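# Seat taper pins in both crank shaft collars

## Task

Push a taper pin all the way into the collar of every crank shaft. Each pin can only seat fully when inserted from one particular side of its hole, and a pin that stays in place only because the robot is still holding it does not count.

## Robot and tools

Robot: two 7-joint xArm7-type arms, left_arm and right_arm, each ending in a parallel two-finger gripper with a wrist camera. Bases in the scene frame: left_arm at (-0.026, +0.406, 0) m, quat_wxyz (+1.000, 0, 0, -0.025); right_arm at (+0.048, -0.275, 0) m, quat_wxyz (+1.000, 0, 0, -0.016). The scene frame has its origin on the table top midway between the arms, +z up, +x pointing out across the table, and left_arm sitting on the +y side. The arm names say nothing about image sides.

execute_actions takes "actions", a list holding zero or one item, plus optional "pictures" (boolean; pictures come by default). An empty list moves nothing and just reports the state. A motion item is {"rows": [...], "steps": n}: 1 to 15 rows, steps 1 to 15 (default 15), each step lasting 1/30 s. Row k is used on step k; if rows run out, the final row repeats. A wait item is {"steps": n} with n up to 300; it counts steps since the previous result, and your reply time is included. A refused call sends nothing.

Each row is one flat list of 16 numbers, each in [-1, 1], for both arms even if one is idle: left_arm's 7 joints then its gripper opening, then right_arm's 7 joints then its opening. Joint order: waist, shoulder, upper arm roll, elbow, forearm roll, wrist pitch, wrist roll. Joint entries are offsets in joint space, scaled so 1.0 equals 2.036 rad, measured from the joint angles printed in the most recent result that included them (before any such result in the scene, and for second or later calls within one reply, they are measured from where the arm is when the action begins). They are not relative to the previous row. So an all-zero joint part is not a pause: it pulls the arm back to that reference. The opening entry is absolute: +1 fully open, -1 closed.

Joint ranges (rad): waist -6.283..6.283, shoulder -2.059..2.094, upper arm roll -6.283..6.283, elbow -0.192..3.927, forearm roll -6.283..6.283, wrist pitch -1.693..3.142, wrist roll -6.283..6.283. A request more than 0.010 rad beyond an end, outward, is refused; true ends can differ by up to 0.010 rad, and a target past the true end is clipped there, reported as "joint sent to its limit" (possibly referring to an earlier action still running). No such line does not prove there is room left.

Motion limits: joint targets move at most 3.14 rad/s, with 0.16 s to accelerate, and all joints of one arm are slowed together so they arrive together. Each step the target stays within 0.623 rad of the measured angle, and if the targets would put the gripper over 70 mm from where it is, they are all pulled back. Big moves therefore take several calls. Between calls the arms keep heading for the last row sent, until motion nearly stops or a step is HELD.

Results: a state line per arm with end_effector_position (m), end_effector_quat_wxyz and linear/angular velocities in the scene frame; reported hand positions can be off, more so at long reach. Joint positions and Joint velocities give one block per arm: 7 joints (rad, rad/s) then finger-pad gap (m; 0.084 when fully open). grip_measured is the measured opening on the command scale. "joint command not followed" means the clearance check altered or blocked joint targets on some steps; HELD marks steps where your row was partly or wholly not sent. MOTOR HOT appears from 65 °C; at 80 °C an OVER-TEMPERATURE FAULT brakes that arm until it cools. A torque fault (contact torque reaching a load limit: waist and shoulder 43.5, upper arm roll, elbow and forearm roll 26.1, wrist pitch and wrist roll 17.4 N m, including held weight) makes the arm back off slightly, hold 10 s and drop the rest of the call.

Gripper: fingers point along its +z and close along its y. end_effector_position is the pinch point between closed pads, roughly 2 cm short of the fingertips; closing pushes the tips about 10 mm further along +z. To hold a part, command an opening clearly below grip_measured; the bigger the gap, the firmer the squeeze (about 24 N per pad max for parts up to about 6 cm). Closing fast can press harder and sometimes spring the fingers open. Re-sending the read grip_measured still grips lightly; wider parts may slip.

zoom_image: {"camera": one of cam_high, cam_low, cam_left_wrist, cam_right_wrist, "region": [x0, y0, x1, y1]} in pixels of that camera's latest 504x504 image, origin top-left, region at most 504 by 504; returns an enlarged view. Calibration (pinhole plus radial intrinsics and T_world_to_cam) is supplied per camera and may be slightly off; wrist camera poses follow the arm joints.

read_manual(section="licences") only returns URDF licence text. finished_scene {"scene": n} closes the current scene irreversibly, grades it and opens the next if any; replying without a tool call ends everything.

Avoid: knocking anything off the table, dropping or slamming parts, hard pushes, arms touching or pressing each other, and overloading joints. Occasionally a held part gets tugged or a loose item nudged, so check grips and positions. Pins must remain seated after release.

Each tool is called after "Emit:" as name(argument=value, ...), one argument or row to a line, values as JSON.

## Session

Emit:
execute_actions(
  actions=[],
)

Scene clock: 0.00 s of 6600.00 s.
left_arm: end_effector_position=(+0.2694, +0.5992, +0.2553) grip_measured=+1.00 end_effector_quat_wxyz=(+0.259, +0.805, +0.000, -0.534) end_effector_velocity=(-0.000, -0.000, -0.000) end_effector_angular_velocity=(-0.001, -0.000, +0.000) | right_arm: end_effector_position=(+0.7383, -0.1938, +0.3362) grip_measured=+1.00 end_effector_quat_wxyz=(+0.306, +0.261, +0.885, +0.235) end_effector_velocity=(+0.000, -0.002, -0.000) end_effector_angular_velocity=(-0.001, +0.000, -0.003)
Joint positions: left_arm=[ 0.581  0.673 -0.018  1.845  0.1    2.441  0.536  0.084] | right_arm=[-0.123  0.26   0.273  1.397  0.346  0.401 -2.752  0.084]
Joint velocities: left_arm=[ 0.     0.    -0.    -0.001 -0.001 -0.     0.001 -0.   ] | right_arm=[ 0.     0.    -0.004 -0.    -0.    -0.     0.    -0.   ]
Motor temperatures (°C, as the motors report them): left_arm=[30 31 32 31 31 34 30] | right_arm=[29 29 31 31 33 30 35]

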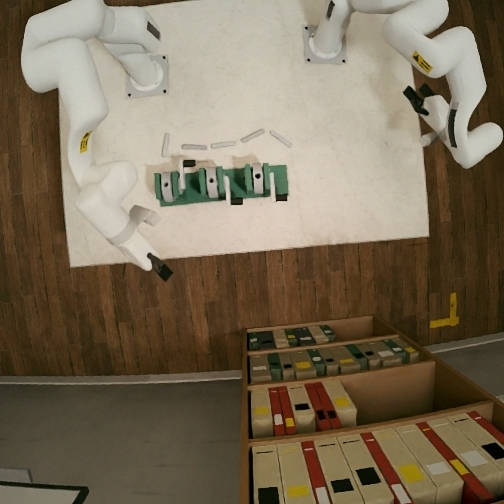

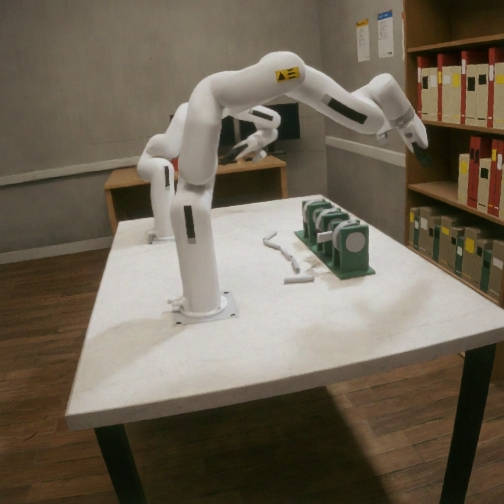

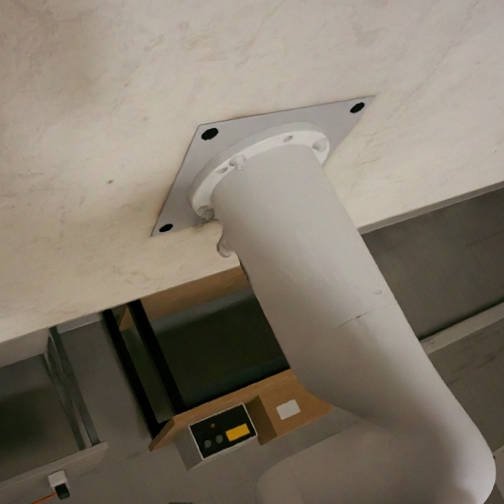

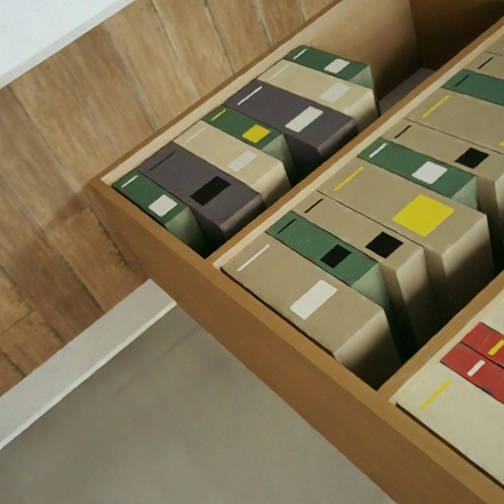

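Emit:
zoom_image(
  camera="cam_high",
  region=[130, 110, 310, 230],
)

Emit:
zoom_image(
  camera="cam_low",
  region=[240, 180, 400, 300],
)

Region (130, 110, 310, 230) of cam_high's 504x504 image, scaled by 2.800, with more detail than that image has.

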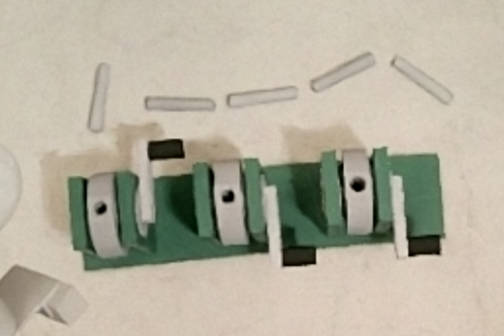

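Region (240, 180, 400, 300) of cam_low's 504x504 image, scaled by 3.150, with more detail than that image has; it fills the top 378 rows of this view, and the rest is white.

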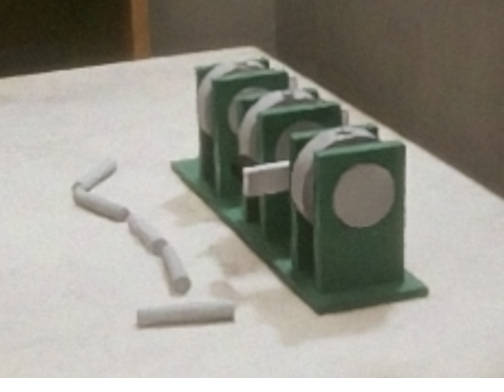

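Emit:
execute_actions(
  actions=[
    {"rows": [[-0.5513,-0.3041,0.0088,-0.1969,-0.0491,-0.5161,-0.5537,1, 0.2596,-0.0806,-0.1341,0.0482,-0.1699,0.4903,-0.008,1]], "steps": 15},
  ],
  pictures=false,
)

Emit:
execute_actions(
  actions=[
    {"steps": 30},
  ],
)

Scene clock: 120.50 s of 6600.00 s.
left_arm: end_effector_position=(+0.3609, +0.4540, +0.2660) grip_measured=+1.00 end_effector_quat_wxyz=(+0.013, +0.935, -0.006, -0.353) end_effector_velocity=(+0.199, -0.386, +0.008) end_effector_angular_velocity=(+0.679, -1.143, -0.259) | right_arm: end_effector_position=(+0.6023, -0.0824, +0.3231) grip_measured=+1.00 end_effector_quat_wxyz=(+0.114, +0.053, +0.988, +0.092) end_effector_velocity=(-0.449, +0.028, -0.080) end_effector_angular_velocity=(-0.996, +1.319, +0.713)
Joint positions: left_arm=[ 0.152  0.344 -0.011  1.635  0.047  2.012  0.108  0.084] | right_arm=[ 0.263  0.14   0.076  1.469  0.094  1.051 -2.764  0.084]
Joint velocities: left_arm=[-0.996 -0.506  0.016 -0.332 -0.082 -0.989 -0.988 -0.   ] | right_arm=[ 0.796 -0.24  -0.432  0.136 -0.526  1.944 -0.024 -0.   ]
Motor temperatures (°C, as the motors report them): left_arm=[30 33 32 34 31 35 30] | right_arm=[29 30 31 36 33 31 35]
Steps of this call (steps 1 to 90: nothing new was sent; then 117.00 s passed at rest; steps 91 to 105: all 15 steps of this action). Readings (joint positions):
91: left_arm=[0.581 0.673 -0.018 1.845 0.100 2.440 0.536] | right_arm=[-0.123 0.260 0.273 1.397 0.345 0.402 -2.752]
92: left_arm=[0.576 0.668 -0.016 1.840 0.099 2.433 0.529] | right_arm=[-0.118 0.259 0.269 1.398 0.342 0.409 -2.752]
94: left_arm=[0.537 0.627 -0.008 1.806 0.093 2.386 0.482] | right_arm=[-0.080 0.248 0.243 1.404 0.315 0.458 -2.754]
98: left_arm=[0.391 0.497 -0.014 1.733 0.072 2.249 0.344] | right_arm=[0.056 0.205 0.182 1.431 0.229 0.632 -2.758]
105: the state above

Scene clock: 121.50 s of 6600.00 s.
left_arm: end_effector_position=(+0.3862, +0.1329, +0.3191) grip_measured=+1.00 end_effector_quat_wxyz=(-0.001, +1.000, +0.002, -0.001) end_effector_velocity=(-0.009, -0.019, +0.005) end_effector_angular_velocity=(-0.017, -0.019, -0.021) | right_arm: end_effector_position=(+0.5203, -0.0895, +0.3201) grip_measured=+1.00 end_effector_quat_wxyz=(+0.000, -0.001, +1.000, -0.000) end_effector_velocity=(+0.000, -0.001, +0.001) end_effector_angular_velocity=(-0.001, -0.002, -0.001)
Joint positions: left_arm=[-0.537  0.055  0.002  1.444  0.     1.392 -0.589  0.084] | right_arm=[ 0.405  0.096  0.     1.495 -0.     1.399 -2.769  0.084]
Joint velocities: left_arm=[-0.026 -0.009 -0.015 -0.001 -0.003 -0.017 -0.02   0.   ] | right_arm=[ 0.    -0.002 -0.001 -0.    -0.002  0.     0.001 -0.   ]
Motor temperatures (°C, as the motors report them): left_arm=[30 32 32 34 31 35 30] | right_arm=[29 30 31 36 33 31 35]
Steps of this call (steps 1 to 30: the robot went on to your last target). Readings (joint positions):
1: left_arm=[0.119 0.328 -0.010 1.624 0.044 1.979 0.075] | right_arm=[0.289 0.132 0.061 1.473 0.077 1.116 -2.765]
2: left_arm=[0.086 0.313 -0.009 1.614 0.042 1.947 0.042] | right_arm=[0.316 0.124 0.047 1.478 0.059 1.181 -2.766]
4: left_arm=[0.021 0.285 -0.008 1.596 0.037 1.886 -0.023] | right_arm=[0.361 0.109 0.024 1.487 0.029 1.290 -2.767]
8: left_arm=[-0.106 0.234 -0.007 1.561 0.029 1.774 -0.151] | right_arm=[0.396 0.098 0.005 1.494 0.006 1.376 -2.768]
30: the state above
camera_calibration (this result's frames):
cam_left_wrist: T_world_to_cam=[[0.00814215, -0.999916, 0.010093, 0.160613], [-0.999781, -0.00833505, -0.0192204, 0.463449], [0.0193029, -0.0099343, -0.999764, 0.444131], [0, 0, 0, 1]] pos_world=[0.453466, 0.168874, 0.451313]
cam_right_wrist: T_world_to_cam=[[0.000298066, 0.999801, 0.0199541, 0.113428], [0.999985, -0.000407684, 0.00548966, -0.451416], [0.0054967, 0.0199522, -0.999786, 0.452834], [0, 0, 0, 1]] pos_world=[0.448886, -0.122624, 0.452952]

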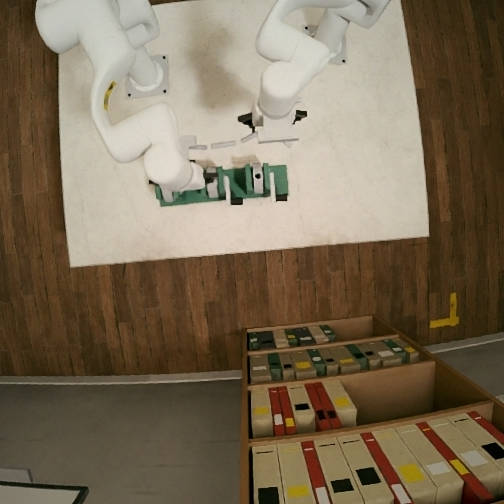

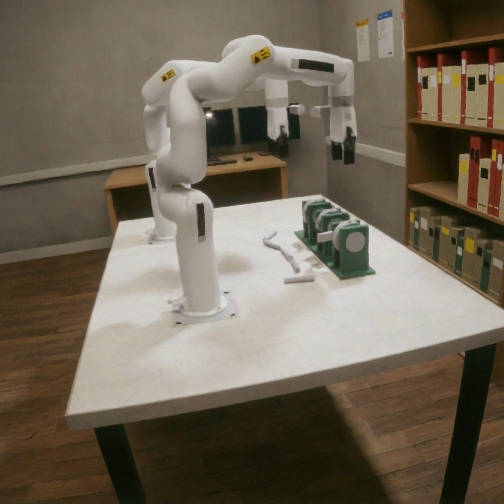

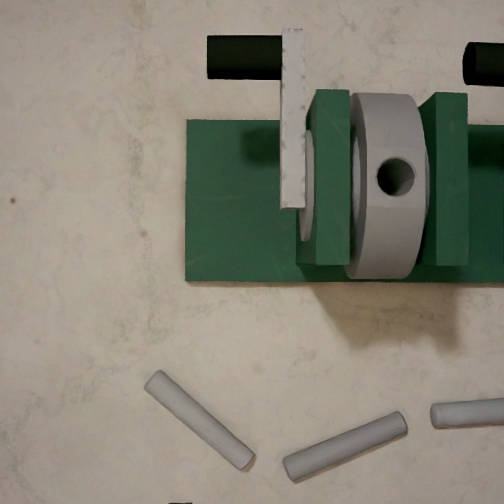

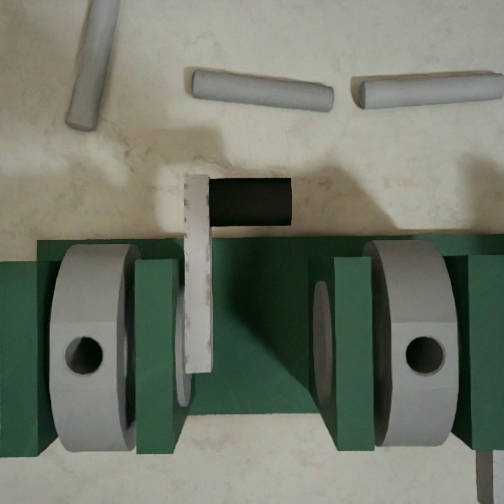

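Emit:
zoom_image(
  camera="cam_left_wrist",
  region=[330, 100, 470, 240],
)

Emit:
zoom_image(
  camera="cam_right_wrist",
  region=[40, 290, 180, 430],
)

Emit:
zoom_image(
  camera="cam_right_wrist",
  region=[360, 290, 500, 430],
)

Region (330, 100, 470, 240) of cam_left_wrist's 504x504 image, scaled by 3.600, with more detail than that image has.

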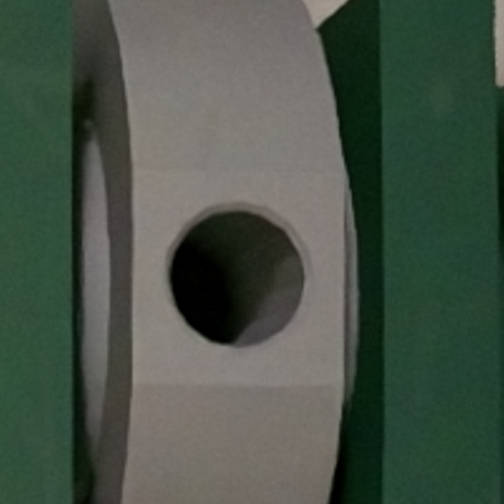

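Region (40, 290, 180, 430) of cam_right_wrist's 504x504 image, scaled by 3.600, with more detail than that image has.

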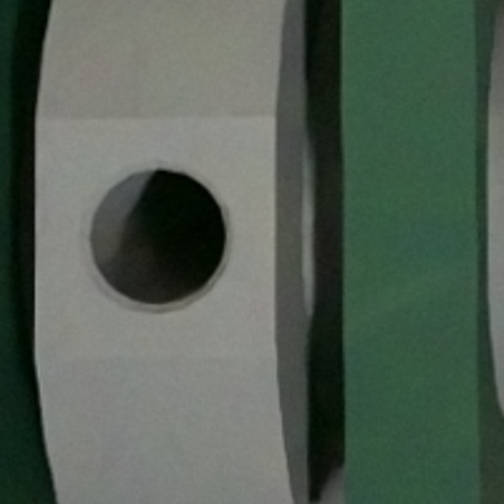

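Region (360, 290, 500, 430) of cam_right_wrist's 504x504 image, scaled by 3.600, with more detail than that image has.

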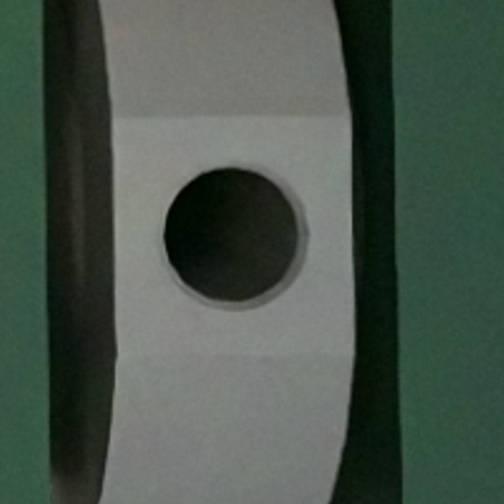

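Emit:
zoom_image(
  camera="cam_right_wrist",
  region=[30, 0, 504, 150],
)

Emit:
zoom_image(
  camera="cam_left_wrist",
  region=[130, 350, 504, 504],
)

Region (30, 0, 504, 150) of cam_right_wrist's 504x504 image, scaled by 1.063, with more detail than that image has; it fills the top 159 rows of this view, and the rest is white.

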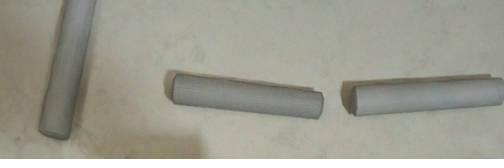

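Region (130, 350, 504, 504) of cam_left_wrist's 504x504 image, scaled by 1.348, with more detail than that image has; it fills the top 208 rows of this view, and the rest is white.

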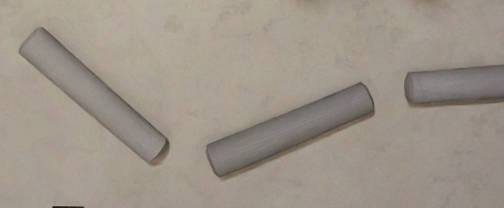

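Emit:
zoom_image(
  camera="cam_right_wrist",
  region=[180, 40, 350, 130],
)

Emit:
zoom_image(
  camera="cam_left_wrist",
  region=[135, 360, 275, 480],
)

Emit:
zoom_image(
  camera="cam_left_wrist",
  region=[270, 390, 430, 500],
)

Region (180, 40, 350, 130) of cam_right_wrist's 504x504 image, scaled by 2.965, with more detail than that image has; it fills the top 267 rows of this view, and the rest is white.

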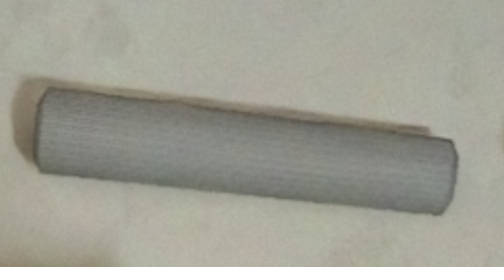

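Region (135, 360, 275, 480) of cam_left_wrist's 504x504 image, scaled by 3.600, with more detail than that image has; it fills the top 432 rows of this view, and the rest is white.

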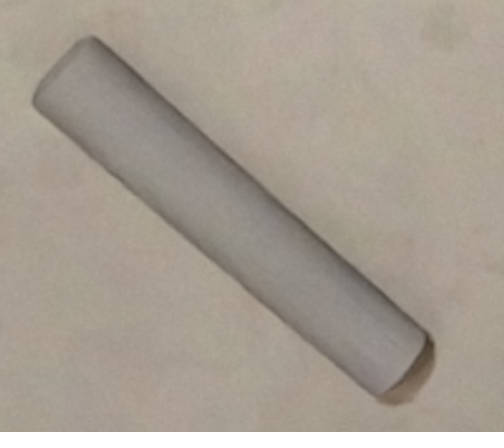

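Region (270, 390, 430, 500) of cam_left_wrist's 504x504 image, scaled by 3.150, with more detail than that image has; it fills the top 346 rows of this view, and the rest is white.

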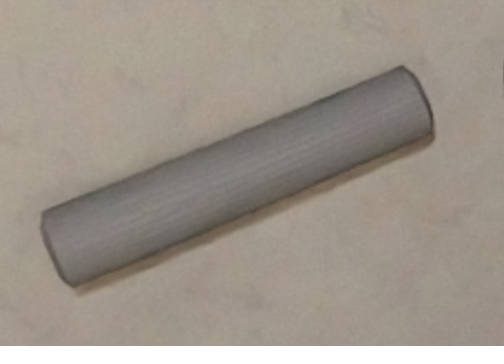

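Emit:
execute_actions(
  actions=[
    {"rows": [[-0.0949,-0.1056,-0.001,-0.2867,0,-0.1826,-0.094,1, 0.0172,-0.1407,0,-0.2975,0,-0.1568,-0.7541,1]], "steps": 15},
  ],
  pictures=false,
)

Emit:
execute_actions(
  actions=[
    {"steps": 25},
  ],
)

Scene clock: 242.00 s of 6600.00 s.
left_arm: end_effector_position=(+0.2755, +0.1139, +0.2078) grip_measured=+1.00 end_effector_quat_wxyz=(-0.002, +1.000, -0.002, -0.002) end_effector_velocity=(-0.126, +0.013, -0.122) end_effector_angular_velocity=(+0.013, +0.010, -0.007) | right_arm: end_effector_position=(+0.4364, -0.1082, +0.2314) grip_measured=+1.00 end_effector_quat_wxyz=(-0.001, -0.467, +0.884, +0.000) end_effector_velocity=(-0.104, -0.030, -0.105) end_effector_angular_velocity=(+0.010, -0.004, +3.027)
Joint positions: left_arm=[-0.717 -0.142 -0.002  0.903  0.     1.052 -0.765  0.084] | right_arm=[ 0.437 -0.159  0.     0.955 -0.     1.116 -3.709  0.084]
Joint velocities: left_arm=[-0.182 -0.191 -0.004 -0.557  0.    -0.35  -0.18   0.   ] | right_arm=[ 0.033 -0.282 -0.002 -0.595  0.    -0.321 -2.996  0.   ]
Motor temperatures (°C, as the motors report them): left_arm=[30 32 32 35 31 35 30] | right_arm=[29 30 31 37 33 30 35]
Steps of this call (steps 1 to 15: the robot went on to your last target; steps 16 to 90: nothing new was sent; then 117.00 s passed at rest; steps 91 to 105: all 15 steps of this action). Readings (joint positions):
91: left_arm=[-0.541 0.054 -0.000 1.444 0.000 1.390 -0.591] | right_arm=[0.405 0.096 0.000 1.495 -0.000 1.399 -2.769]
92: left_arm=[-0.543 0.052 0.000 1.438 0.000 1.385 -0.593] | right_arm=[0.406 0.093 0.000 1.490 -0.000 1.395 -2.776]
94: left_arm=[-0.557 0.033 0.003 1.391 0.000 1.353 -0.610] | right_arm=[0.408 0.070 -0.000 1.443 -0.000 1.369 -2.827]
98: left_arm=[-0.621 -0.036 -0.001 1.198 0.000 1.234 -0.671] | right_arm=[0.421 -0.030 0.000 1.230 -0.000 1.260 -3.071]
105: the state above

Scene clock: 242.83 s of 6600.00 s.
left_arm: end_effector_position=(+0.2678, +0.1151, +0.1999) grip_measured=+1.00 end_effector_quat_wxyz=(-0.000, +1.000, -0.000, +0.000) end_effector_velocity=(-0.000, +0.000, -0.000) end_effector_angular_velocity=(+0.001, +0.001, -0.001) | right_arm: end_effector_position=(+0.4251, -0.1114, +0.2202) grip_measured=+1.00 end_effector_quat_wxyz=(+0.000, +0.707, -0.707, +0.000) end_effector_velocity=(-0.001, -0.000, -0.001) end_effector_angular_velocity=(-0.002, +0.004, +0.003)
Joint positions: left_arm=[-0.731 -0.159  0.     0.861  0.     1.02  -0.78   0.084] | right_arm=[ 0.44  -0.19   0.     0.89  -0.     1.08  -4.303  0.084]
Joint velocities: left_arm=[-0.     0.    -0.    -0.     0.     0.001  0.     0.   ] | right_arm=[ 0.     0.001  0.001 -0.002 -0.     0.002 -0.002 -0.   ]
Motor temperatures (°C, as the motors report them): left_arm=[30 32 32 35 31 35 30] | right_arm=[29 30 31 37 33 30 35]
Steps of this call (steps 1 to 25: the robot went on to your last target). Readings (joint positions):
1: left_arm=[-0.722 -0.148 -0.002 0.889 0.000 1.042 -0.770] | right_arm=[0.438 -0.168 0.000 0.937 -0.000 1.107 -3.809]
2: left_arm=[-0.725 -0.151 -0.001 0.880 0.000 1.035 -0.773] | right_arm=[0.438 -0.174 0.000 0.925 -0.000 1.100 -3.908]
4: left_arm=[-0.727 -0.156 0.001 0.872 0.000 1.027 -0.777] | right_arm=[0.439 -0.182 0.000 0.908 -0.000 1.090 -4.083]
8: left_arm=[-0.729 -0.159 0.001 0.865 0.000 1.022 -0.780] | right_arm=[0.440 -0.188 0.000 0.895 -0.000 1.082 -4.255]
25: the state above
camera_calibration (this result's frames):
cam_left_wrist: T_world_to_cam=[[0.0041489, -0.99992, 0.0119779, 0.145713], [-0.999753, -0.00440901, -0.0217718, 0.34267], [0.0218229, -0.0118846, -0.999691, 0.326639], [0, 0, 0, 1]] pos_world=[0.334853, 0.151094, 0.332253]
cam_right_wrist: T_world_to_cam=[[-0.9998, 0.00112307, 0.0199686, 0.451266], [0.0012312, 0.999985, 0.00540386, 0.180352], [-0.0199622, 0.00542736, -0.999786, 0.363094], [0, 0, 0, 1]] pos_world=[0.458202, -0.182827, 0.35303]

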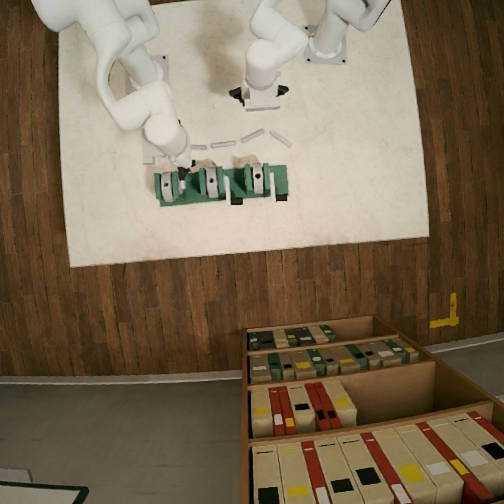

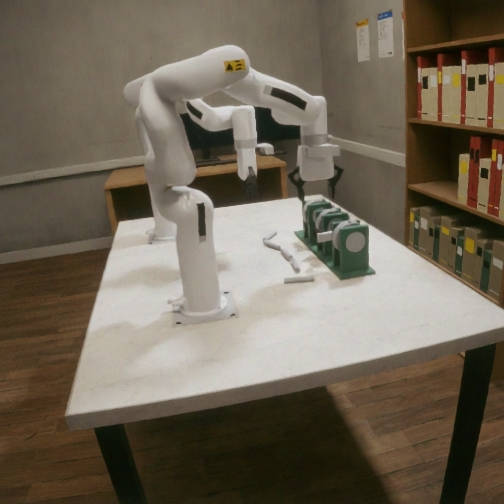

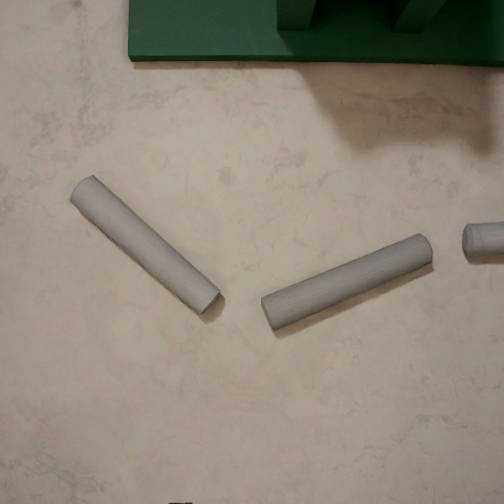

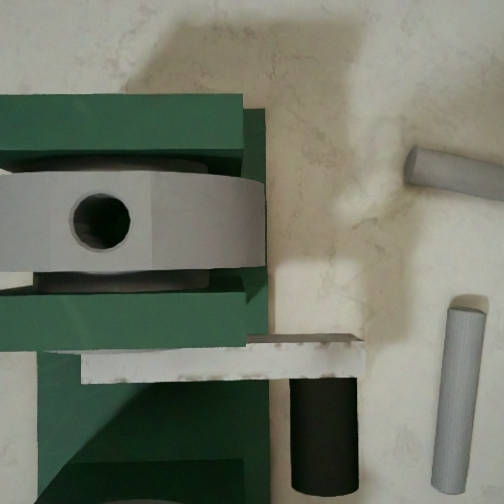

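Emit:
zoom_image(
  camera="cam_right_wrist",
  region=[30, 150, 170, 290],
)

Emit:
zoom_image(
  camera="cam_left_wrist",
  region=[50, 160, 250, 330],
)

Emit:
zoom_image(
  camera="cam_left_wrist",
  region=[250, 200, 450, 350],
)

Region (30, 150, 170, 290) of cam_right_wrist's 504x504 image, scaled by 3.600, with more detail than that image has.

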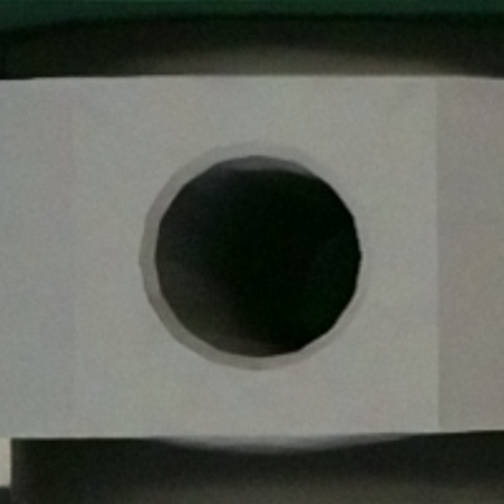

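Region (50, 160, 250, 330) of cam_left_wrist's 504x504 image, scaled by 2.520, with more detail than that image has; it fills the top 428 rows of this view, and the rest is white.

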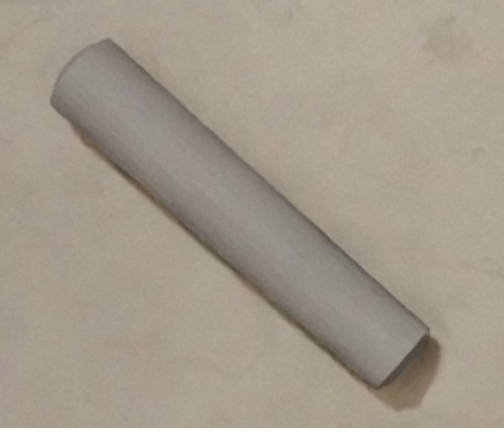

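Region (250, 200, 450, 350) of cam_left_wrist's 504x504 image, scaled by 2.520, with more detail than that image has; it fills the top 378 rows of this view, and the rest is white.

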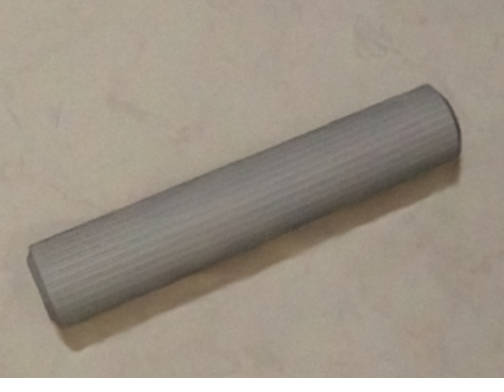

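Emit:
zoom_image(
  camera="cam_right_wrist",
  region=[304, 130, 504, 504],
)

Region (304, 130, 504, 504) of cam_right_wrist's 504x504 image, scaled by 1.348, with more detail than that image has; it fills the left 270 columns of this view, and the rest is white.

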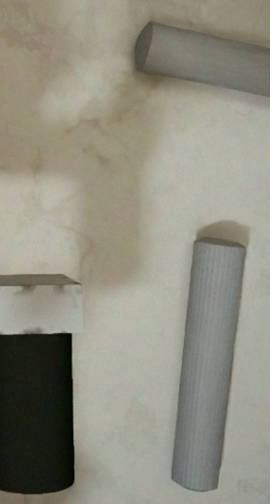

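Emit:
execute_actions(
  actions=[
    {"rows": [[0,0,0,0,0,0,0,1, -0.002,0.0865,0,-0.0814,0,-0.1679,-0.0027,0.3]], "steps": 15},
  ],
  pictures=false,
)

Emit:
execute_actions(
  actions=[
    {"steps": 10},
  ],
)

Scene clock: 302.70 s of 6600.00 s.
left_arm: end_effector_position=(+0.2678, +0.1151, +0.1999) grip_measured=+1.00 end_effector_quat_wxyz=(-0.000, +1.000, -0.000, +0.000) end_effector_velocity=(-0.000, +0.001, -0.002) end_effector_angular_velocity=(+0.003, +0.002, -0.001) | right_arm: end_effector_position=(+0.4278, -0.1121, +0.1110) grip_measured=+0.29 end_effector_quat_wxyz=(-0.000, +0.708, -0.707, +0.000) end_effector_velocity=(+0.017, +0.007, -0.003) end_effector_angular_velocity=(+0.029, -0.067, +0.002)
Joint positions: left_arm=[-0.731 -0.159  0.     0.861  0.     1.02  -0.78   0.084] | right_arm=[ 0.436 -0.019  0.     0.729 -0.     0.747 -4.309  0.056]
Joint velocities: left_arm=[ 0.     0.002 -0.    -0.002  0.    -0.     0.001  0.   ] | right_arm=[-0.001  0.018  0.    -0.008  0.    -0.099 -0.002  0.   ]
Motor temperatures (°C, as the motors report them): left_arm=[30 32 32 35 31 35 30] | right_arm=[29 30 31 37 33 30 35]
Steps of this call (steps 1 to 15: the robot went on to your last target; steps 16 to 90: nothing new was sent; then 56.37 s passed at rest; steps 91 to 105: all 15 steps of this action). Readings (joint positions):
91: left_arm=[-0.731 -0.159 0.000 0.861 0.000 1.020 -0.780] | right_arm=[0.440 -0.190 0.000 0.890 -0.000 1.080 -4.304]
92: left_arm=[-0.731 -0.159 0.000 0.861 0.000 1.020 -0.780] | right_arm=[0.440 -0.188 0.000 0.888 -0.000 1.073 -4.304]
94: left_arm=[-0.731 -0.159 0.000 0.861 0.000 1.020 -0.780] | right_arm=[0.440 -0.166 0.000 0.868 -0.000 1.022 -4.305]
98: left_arm=[-0.731 -0.159 0.000 0.861 0.000 1.020 -0.780] | right_arm=[0.438 -0.074 0.000 0.780 -0.000 0.858 -4.307]
105: the state above

Scene clock: 303.03 s of 6600.00 s.
left_arm: end_effector_position=(+0.2678, +0.1151, +0.1999) grip_measured=+1.00 end_effector_quat_wxyz=(-0.000, +1.000, -0.000, +0.000) end_effector_velocity=(-0.000, +0.000, -0.001) end_effector_angular_velocity=(+0.002, +0.001, +0.001) | right_arm: end_effector_position=(+0.4274, -0.1123, +0.1085) grip_measured=+0.29 end_effector_quat_wxyz=(-0.000, +0.708, -0.707, +0.000) end_effector_velocity=(-0.001, -0.001, -0.002) end_effector_angular_velocity=(-0.001, +0.003, +0.000)
Joint positions: left_arm=[-0.731 -0.159  0.     0.861  0.     1.02  -0.78   0.084] | right_arm=[ 0.436 -0.015  0.     0.725 -0.     0.739 -4.309  0.056]
Joint velocities: left_arm=[-0.     0.002  0.     0.     0.     0.001 -0.001  0.   ] | right_arm=[-0.     0.004 -0.001 -0.003  0.    -0.003 -0.001  0.   ]
Motor temperatures (°C, as the motors report them): left_arm=[30 32 32 35 31 35 30] | right_arm=[29 30 31 37 33 30 35]
Steps of this call (steps 1 to 10: the robot went on to your last target). Readings (joint positions):
1: left_arm=[-0.731 -0.159 0.000 0.861 0.000 1.020 -0.780] | right_arm=[0.436 -0.018 0.000 0.728 -0.000 0.744 -4.309]
2: left_arm=[-0.731 -0.159 0.000 0.861 0.000 1.020 -0.780] | right_arm=[0.436 -0.017 0.000 0.728 -0.000 0.742 -4.309]
4: left_arm=[-0.731 -0.159 0.000 0.861 0.000 1.020 -0.780] | right_arm=[0.436 -0.016 0.000 0.726 -0.000 0.740 -4.309]
8: left_arm=[-0.731 -0.159 0.000 0.861 0.000 1.020 -0.780] | right_arm=[0.436 -0.015 0.000 0.725 -0.000 0.739 -4.309]
10: the state above
camera_calibration (this result's frames):
cam_left_wrist: T_world_to_cam=[[0.00414887, -0.99992, 0.011978, 0.145713], [-0.999753, -0.00440898, -0.0217718, 0.34267], [0.0218229, -0.0118847, -0.999691, 0.326639], [0, 0, 0, 1]] pos_world=[0.334853, 0.151094, 0.332253]
cam_right_wrist: T_world_to_cam=[[-0.999815, -0.000329663, 0.0192156, 0.455641], [-0.000218898, 0.999983, 0.00576614, 0.18239], [-0.0192172, 0.00576087, -0.999799, 0.25125], [0, 0, 0, 1]] pos_world=[0.460425, -0.183684, 0.241392]

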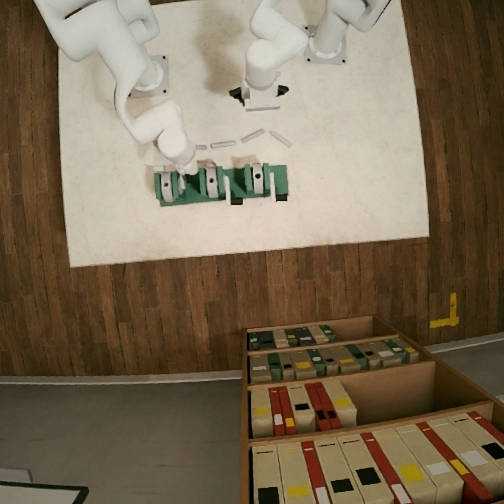

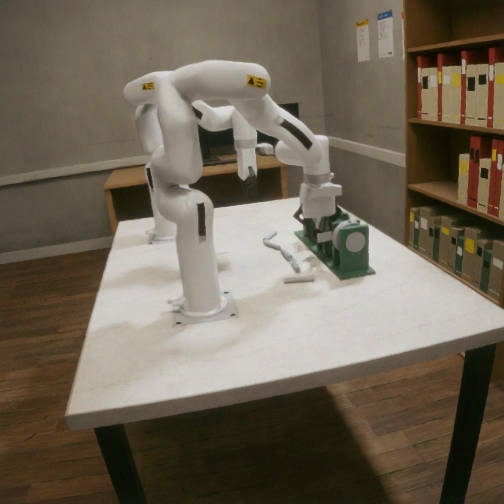

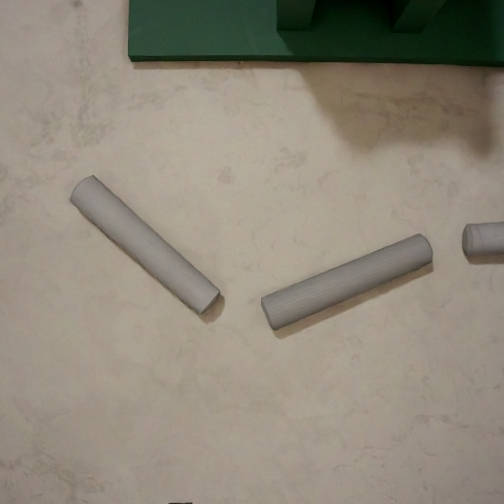

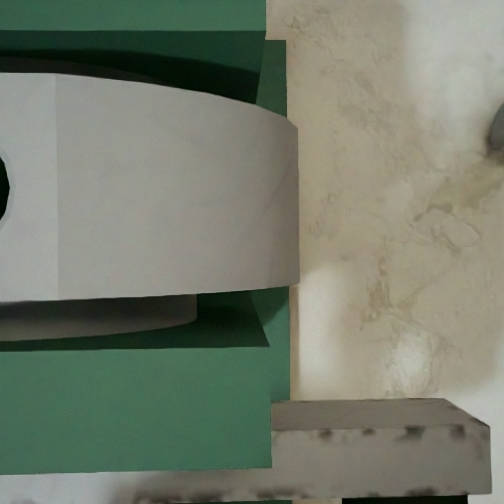

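Emit:
execute_actions(
  actions=[
    {"rows": [[0,0,0,0,0,0,0,1, 0,0,0,0,0,0,0,-0.2],[0,0,0,0,0,0,0,1, 0,0,0,0,0,0,0,-0.35],[0,0,0,0,0,0,0,1, 0,0,0,0,0,0,0,-0.45],[0,0,0,0,0,0,0,1, 0,0,0,0,0,0,0,-0.55],[0,0,0,0,0,0,0,1, 0,0,0,0,0,0,0,-0.7]], "steps": 15},
  ],
  pictures=false,
)

Scene clock: 308.70 s of 6600.00 s.
left_arm: end_effector_position=(+0.2678, +0.1151, +0.1999) grip_measured=+1.00 end_effector_quat_wxyz=(-0.000, +1.000, -0.000, +0.000) end_effector_velocity=(+0.001, -0.001, +0.001) end_effector_angular_velocity=(-0.002, -0.002, +0.001) | right_arm: end_effector_position=(+0.4274, -0.1123, +0.1085) grip_measured=-0.47 end_effector_quat_wxyz=(-0.000, +0.708, -0.706, +0.000) end_effector_velocity=(+0.000, +0.000, +0.000) end_effector_angular_velocity=(+0.001, -0.001, -0.001)
Joint positions: left_arm=[-0.731 -0.159  0.     0.861  0.     1.02  -0.78   0.084] | right_arm=[ 0.436 -0.015  0.     0.725 -0.     0.739 -4.309  0.024]
Joint velocities: left_arm=[-0.    -0.     0.     0.003 -0.     0.    -0.001 -0.   ] | right_arm=[ 0.001 -0.    -0.001 -0.     0.    -0.001  0.    -0.   ]
Motor temperatures (°C, as the motors report them): left_arm=[30 32 32 35 31 35 30] | right_arm=[29 30 31 36 33 30 35]
Steps of this call (steps 1 to 15: the robot went on to your last target; steps 16 to 90: nothing new was sent; then 2.17 s passed at rest; steps 91 to 105: all 15 steps of this action). Readings (joint positions):
91: left_arm=[-0.731 -0.159 0.000 0.861 0.000 1.020 -0.780] | right_arm=[0.436 -0.014 0.000 0.724 -0.000 0.738 -4.309]
92: left_arm=[-0.731 -0.159 0.000 0.861 0.000 1.020 -0.780] | right_arm=[0.436 -0.015 0.000 0.724 -0.000 0.739 -4.309]
94: left_arm=[-0.731 -0.159 0.000 0.861 0.000 1.020 -0.780] | right_arm=[0.436 -0.015 0.000 0.724 -0.000 0.739 -4.309]
98: left_arm=[-0.731 -0.159 0.000 0.861 0.000 1.020 -0.780] | right_arm=[0.436 -0.015 0.000 0.725 -0.000 0.739 -4.309]
105: the state above

Emit:
execute_actions(
  actions=[
    {"rows": [[0,0,0,0,0,0,0,1, -0.0012,-0.0065,0,0.0117,0,0.0184,-0.0011,-0.7],[0,0,0,0,0,0,0,1, -0.0012,-0.0065,0,0.0117,0,0.0184,-0.0011,-0.7],[0,0,0,0,0,0,0,1, -0.0012,-0.0065,0,0.0117,0,0.0184,-0.0011,-0.7],[0,0,0,0,0,0,0,1, -0.0024,-0.013,0,0.0235,0,0.0368,-0.0022,-0.7],[0,0,0,0,0,0,0,1, -0.0024,-0.013,0,0.0235,0,0.0368,-0.0022,-0.7],[0,0,0,0,0,0,0,1, -0.0024,-0.013,0,0.0235,0,0.0368,-0.0022,-0.7],[0,0,0,0,0,0,0,1, -0.0036,-0.0194,0,0.0352,0,0.0552,-0.0033,-0.7]], "steps": 15},
  ],
)

Scene clock: 334.27 s of 6600.00 s.
left_arm: end_effector_position=(+0.2678, +0.1151, +0.1999) grip_measured=+1.00 end_effector_quat_wxyz=(-0.000, +1.000, -0.000, +0.000) end_effector_velocity=(-0.000, +0.000, +0.001) end_effector_angular_velocity=(-0.001, -0.001, +0.000) | right_arm: end_effector_position=(+0.4353, -0.1120, +0.1421) grip_measured=-0.47 end_effector_quat_wxyz=(+0.001, +0.708, -0.707, -0.001) end_effector_velocity=(+0.004, +0.000, +0.007) end_effector_angular_velocity=(-0.000, -0.002, +0.002)
Joint positions: left_arm=[-0.731 -0.159  0.     0.861  0.     1.02  -0.78   0.084] | right_arm=[ 0.429 -0.054  0.     0.793 -0.     0.851 -4.316  0.024]
Joint velocities: left_arm=[-0.    -0.003 -0.     0.     0.     0.001 -0.001  0.   ] | right_arm=[-0.002 -0.002 -0.     0.019 -0.001  0.019 -0.004  0.   ]
Motor temperatures (°C, as the motors report them): left_arm=[30 32 32 35 31 35 30] | right_arm=[29 30 31 36 33 30 35]
Steps of this call (steps 1 to 15: the robot went on to your last target; steps 16 to 90: nothing new was sent; then 22.07 s passed at rest; steps 91 to 105: all 15 steps of this action). Readings (joint positions):
91: left_arm=[-0.731 -0.159 0.000 0.861 0.000 1.020 -0.780] | right_arm=[0.436 -0.015 0.000 0.725 -0.000 0.739 -4.309]
92: left_arm=[-0.731 -0.159 0.000 0.861 0.000 1.020 -0.780] | right_arm=[0.436 -0.016 0.000 0.728 -0.000 0.745 -4.309]
94: left_arm=[-0.731 -0.159 0.000 0.861 0.000 1.020 -0.780] | right_arm=[0.435 -0.022 0.001 0.737 0.000 0.764 -4.310]
98: left_arm=[-0.731 -0.159 0.000 0.861 0.000 1.020 -0.780] | right_arm=[0.433 -0.038 0.001 0.764 0.000 0.812 -4.313]
105: the state above
camera_calibration (this result's frames):
cam_left_wrist: T_world_to_cam=[[0.00414883, -0.99992, 0.0119779, 0.145713], [-0.999753, -0.00440895, -0.0217719, 0.34267], [0.021823, -0.0118847, -0.999691, 0.326639], [0, 0, 0, 1]] pos_world=[0.334853, 0.151094, 0.332253]
cam_right_wrist: T_world_to_cam=[[-0.999741, 0.0000614451, 0.0227658, 0.46244], [0.000158489, 0.999991, 0.00426094, 0.182024], [-0.0227653, 0.00426344, -0.999732, 0.286357], [0, 0, 0, 1]] pos_world=[0.468811, -0.183272, 0.274977]

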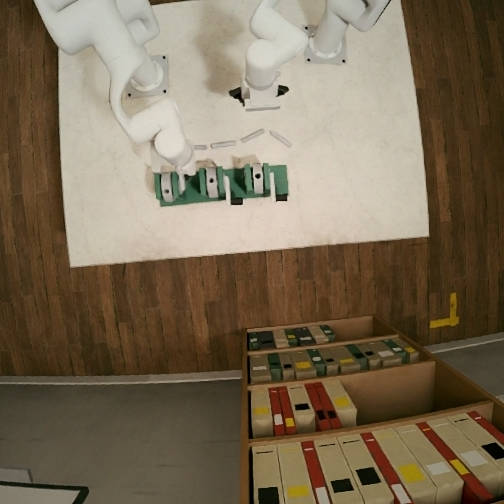

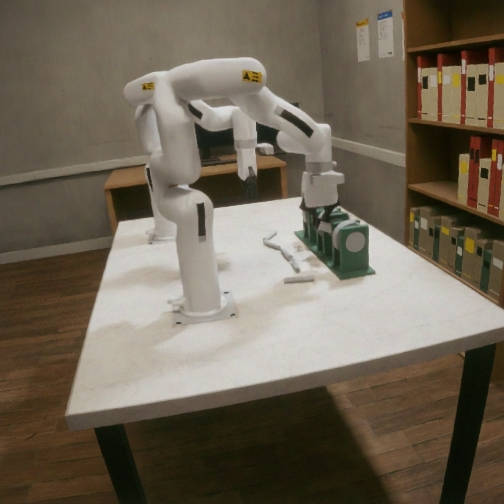

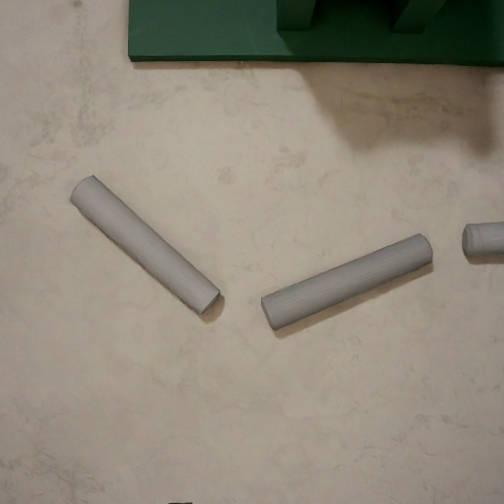

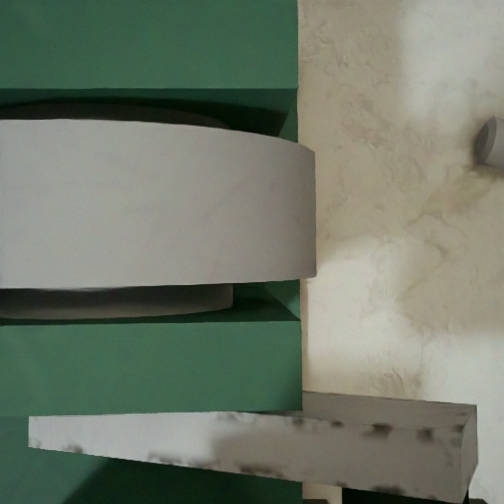

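Emit:
execute_actions(
  actions=[
    {"rows": [[0,0,0,0,0,0,0,1, -0.0037,0.0057,0,0.0205,0,0.0141,-0.0036,-0.7],[0,0,0,0,0,0,0,1, -0.0037,0.0057,0,0.0205,0,0.0141,-0.0036,-0.7],[0,0,0,0,0,0,0,1, -0.0037,0.0057,0,0.0205,0,0.0141,-0.0036,-0.7],[0,0,0,0,0,0,0,1, -0.0074,0.0114,0,0.041,0,0.0282,-0.0072,-0.7],[0,0,0,0,0,0,0,1, -0.0074,0.0114,0,0.041,0,0.0282,-0.0072,-0.7],[0,0,0,0,0,0,0,1, -0.0074,0.0114,0,0.041,0,0.0282,-0.0072,-0.7],[0,0,0,0,0,0,0,1, -0.0111,0.0172,0,0.0615,0,0.0423,-0.0108,-0.7]], "steps": 15},
  ],
  pictures=false,
)

Scene clock: 342.40 s of 6600.00 s.
left_arm: end_effector_position=(+0.2678, +0.1151, +0.1999) grip_measured=+1.00 end_effector_quat_wxyz=(-0.000, +1.000, -0.000, +0.000) end_effector_velocity=(+0.000, -0.000, +0.001) end_effector_angular_velocity=(-0.002, -0.002, +0.001) | right_arm: end_effector_position=(+0.4633, -0.1120, +0.1681) grip_measured=-0.47 end_effector_quat_wxyz=(-0.002, +0.707, -0.707, +0.001) end_effector_velocity=(-0.001, -0.000, +0.002) end_effector_angular_velocity=(-0.005, +0.022, -0.002)
Joint positions: left_arm=[-0.731 -0.159  0.     0.861  0.     1.02  -0.78   0.084] | right_arm=[ 0.406 -0.017 -0.001  0.916 -0.001  0.93  -4.337  0.024]
Joint velocities: left_arm=[ 0.    -0.002  0.    -0.    -0.    -0.001 -0.001 -0.   ] | right_arm=[-0.004  0.009  0.003  0.022  0.004  0.035 -0.001 -0.   ]
Motor temperatures (°C, as the motors report them): left_arm=[30 32 32 35 31 35 30] | right_arm=[29 30 31 38 33 31 35]
Steps of this call (steps 1 to 15: the robot went on to your last target; steps 16 to 90: nothing new was sent; then 4.63 s passed at rest; steps 91 to 105: all 15 steps of this action). Readings (joint positions):
91: left_arm=[-0.731 -0.159 0.000 0.861 0.000 1.020 -0.780] | right_arm=[0.429 -0.054 0.000 0.797 -0.000 0.854 -4.316]
92: left_arm=[-0.731 -0.159 0.000 0.861 0.000 1.020 -0.780] | right_arm=[0.428 -0.052 0.000 0.801 0.000 0.858 -4.317]
94: left_arm=[-0.731 -0.159 0.000 0.861 0.000 1.020 -0.780] | right_arm=[0.425 -0.047 0.001 0.819 -0.000 0.873 -4.320]
98: left_arm=[-0.731 -0.159 0.000 0.861 0.000 1.020 -0.780] | right_arm=[0.414 -0.035 -0.002 0.875 -0.001 0.902 -4.329]
105: the state above

Emit:
execute_actions(
  actions=[
    {"rows": [[0,0,0,0,0,0,0,1, -0.0043,0.0147,0,0.0228,0,0.0087,-0.0045,-0.7],[0,0,0,0,0,0,0,1, -0.0043,0.0147,0,0.0228,0,0.0087,-0.0045,-0.7],[0,0,0,0,0,0,0,1, -0.0043,0.0147,0,0.0228,0,0.0087,-0.0045,-0.7],[0,0,0,0,0,0,0,1, -0.0086,0.0293,0,0.0457,0,0.0173,-0.009,-0.7],[0,0,0,0,0,0,0,1, -0.0086,0.0293,0,0.0457,0,0.0173,-0.009,-0.7],[0,0,0,0,0,0,0,1, -0.0086,0.0293,0,0.0457,0,0.0173,-0.009,-0.7],[0,0,0,0,0,0,0,1, -0.0129,0.044,0,0.0685,0,0.026,-0.0136,-0.7]], "steps": 15},
  ],
)

Scene clock: 350.17 s of 6600.00 s.
left_arm: end_effector_position=(+0.2678, +0.1151, +0.1999) grip_measured=+1.00 end_effector_quat_wxyz=(-0.000, +1.000, -0.000, +0.000) end_effector_velocity=(-0.000, +0.000, -0.000) end_effector_angular_velocity=(+0.001, +0.000, -0.000) | right_arm: end_effector_position=(+0.4962, -0.1116, +0.1782) grip_measured=-0.47 end_effector_quat_wxyz=(-0.000, +0.708, -0.707, +0.000) end_effector_velocity=(+0.008, -0.001, +0.002) end_effector_angular_velocity=(-0.002, +0.005, +0.001)
Joint positions: left_arm=[-0.731 -0.159  0.     0.861  0.     1.02  -0.78   0.084] | right_arm=[ 0.381  0.07  -0.     1.051 -0.     0.981 -4.364  0.024]
Joint velocities: left_arm=[ 0.    -0.001  0.    -0.002  0.     0.     0.    -0.   ] | right_arm=[-0.007  0.025  0.001  0.037 -0.001  0.017 -0.008 -0.   ]
Motor temperatures (°C, as the motors report them): left_arm=[30 32 32 35 31 35 30] | right_arm=[29 30 31 38 33 31 35]
Steps of this call (steps 1 to 15: the robot went on to your last target; steps 16 to 90: nothing new was sent; then 4.27 s passed at rest; steps 91 to 105: all 15 steps of this action). Readings (joint positions):
91: left_arm=[-0.731 -0.159 0.000 0.861 0.000 1.020 -0.780] | right_arm=[0.407 -0.019 0.000 0.919 -0.000 0.937 -4.338]
92: left_arm=[-0.731 -0.159 0.000 0.861 0.000 1.020 -0.780] | right_arm=[0.406 -0.015 0.000 0.924 0.000 0.940 -4.339]
94: left_arm=[-0.731 -0.159 0.000 0.861 0.000 1.020 -0.780] | right_arm=[0.402 -0.003 0.000 0.945 -0.000 0.948 -4.343]
98: left_arm=[-0.731 -0.159 0.000 0.861 0.000 1.020 -0.780] | right_arm=[0.391 0.033 -0.001 1.002 -0.000 0.964 -4.354]
105: the state above
camera_calibration (this result's frames):
cam_left_wrist: T_world_to_cam=[[0.00414887, -0.99992, 0.0119778, 0.145713], [-0.999753, -0.00440898, -0.0217718, 0.34267], [0.0218229, -0.0118846, -0.999691, 0.326639], [0, 0, 0, 1]] pos_world=[0.334853, 0.151094, 0.332253]
cam_right_wrist: T_world_to_cam=[[-0.999805, 0.0000979338, 0.0197222, 0.523111], [0.000201836, 0.999986, 0.00526638, 0.181198], [-0.0197214, 0.00526934, -0.999792, 0.322433], [0, 0, 0, 1]] pos_world=[0.529332, -0.182946, 0.311095]

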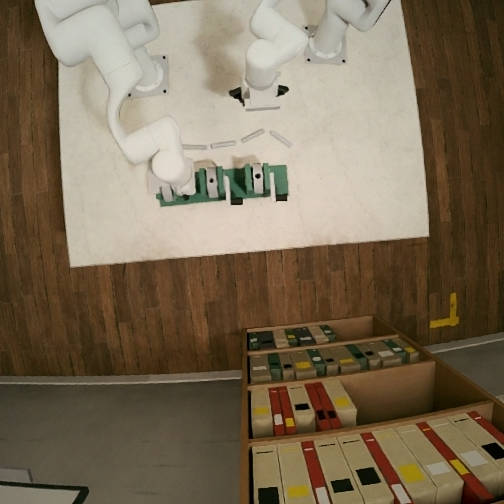

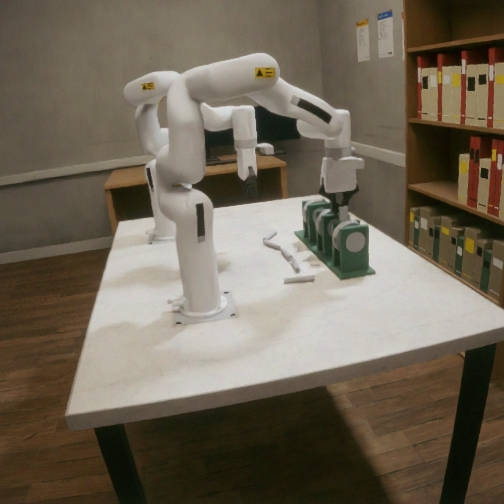

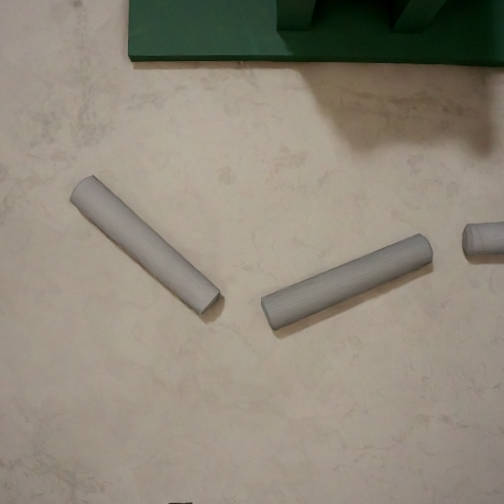

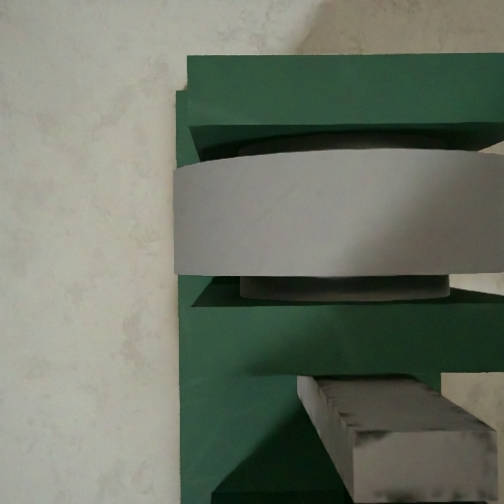

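Working. Continue to 120°.

Emit:
execute_actions(
  actions=[
    {"rows": [[0,0,0,0,0,0,0,1, -0.0039,0.019,0,0.0197,0,0.0006,-0.0039,-0.7],[0,0,0,0,0,0,0,1, -0.0039,0.019,0,0.0197,0,0.0006,-0.0039,-0.7],[0,0,0,0,0,0,0,1, -0.0039,0.019,0,0.0197,0,0.0006,-0.0039,-0.7],[0,0,0,0,0,0,0,1, -0.0078,0.038,0,0.0394,0,0.0012,-0.0078,-0.7],[0,0,0,0,0,0,0,1, -0.0078,0.038,0,0.0394,0,0.0012,-0.0078,-0.7],[0,0,0,0,0,0,0,1, -0.0078,0.038,0,0.0394,0,0.0012,-0.0078,-0.7],[0,0,0,0,0,0,0,1, -0.0117,0.0568,0,0.059,0,0.0017,-0.0117,-0.7]], "steps": 15},
  ],
  pictures=false,
)

Scene clock: 357.27 s of 6600.00 s.
left_arm: end_effector_position=(+0.2678, +0.1151, +0.1999) grip_measured=+1.00 end_effector_quat_wxyz=(-0.000, +1.000, -0.000, +0.000) end_effector_velocity=(+0.000, -0.000, +0.000) end_effector_angular_velocity=(-0.000, -0.000, +0.000) | right_arm: end_effector_position=(+0.5310, -0.1118, +0.1697) grip_measured=-0.47 end_effector_quat_wxyz=(-0.000, +0.707, -0.707, +0.000) end_effector_velocity=(+0.006, +0.000, -0.003) end_effector_angular_velocity=(-0.001, +0.005, +0.003)
Joint positions: left_arm=[-0.731 -0.159  0.     0.861  0.     1.02  -0.78   0.084] | right_arm=[ 0.358  0.183 -0.001  1.169 -0.     0.985 -4.387  0.024]
Joint velocities: left_arm=[ 0.    -0.     0.     0.001 -0.     0.    -0.    -0.   ] | right_arm=[-0.005  0.026  0.002  0.027 -0.     0.005 -0.006 -0.   ]
Motor temperatures (°C, as the motors report them): left_arm=[30 32 32 36 31 35 30] | right_arm=[29 30 31 39 33 31 35]
Steps of this call (steps 1 to 15: the robot went on to your last target; steps 16 to 90: nothing new was sent; then 3.60 s passed at rest; steps 91 to 105: all 15 steps of this action). Readings (joint positions):
91: left_arm=[-0.731 -0.159 0.000 0.861 0.000 1.020 -0.780] | right_arm=[0.380 0.073 -0.001 1.056 -0.001 0.983 -4.365]
92: left_arm=[-0.731 -0.159 0.000 0.861 0.000 1.020 -0.780] | right_arm=[0.379 0.077 -0.001 1.061 -0.001 0.983 -4.366]
94: left_arm=[-0.731 -0.159 0.000 0.861 0.000 1.020 -0.780] | right_arm=[0.375 0.095 -0.001 1.080 -0.001 0.982 -4.369]
98: left_arm=[-0.731 -0.159 0.000 0.861 0.000 1.020 -0.780] | right_arm=[0.366 0.140 -0.001 1.127 -0.001 0.983 -4.379]
105: the state above


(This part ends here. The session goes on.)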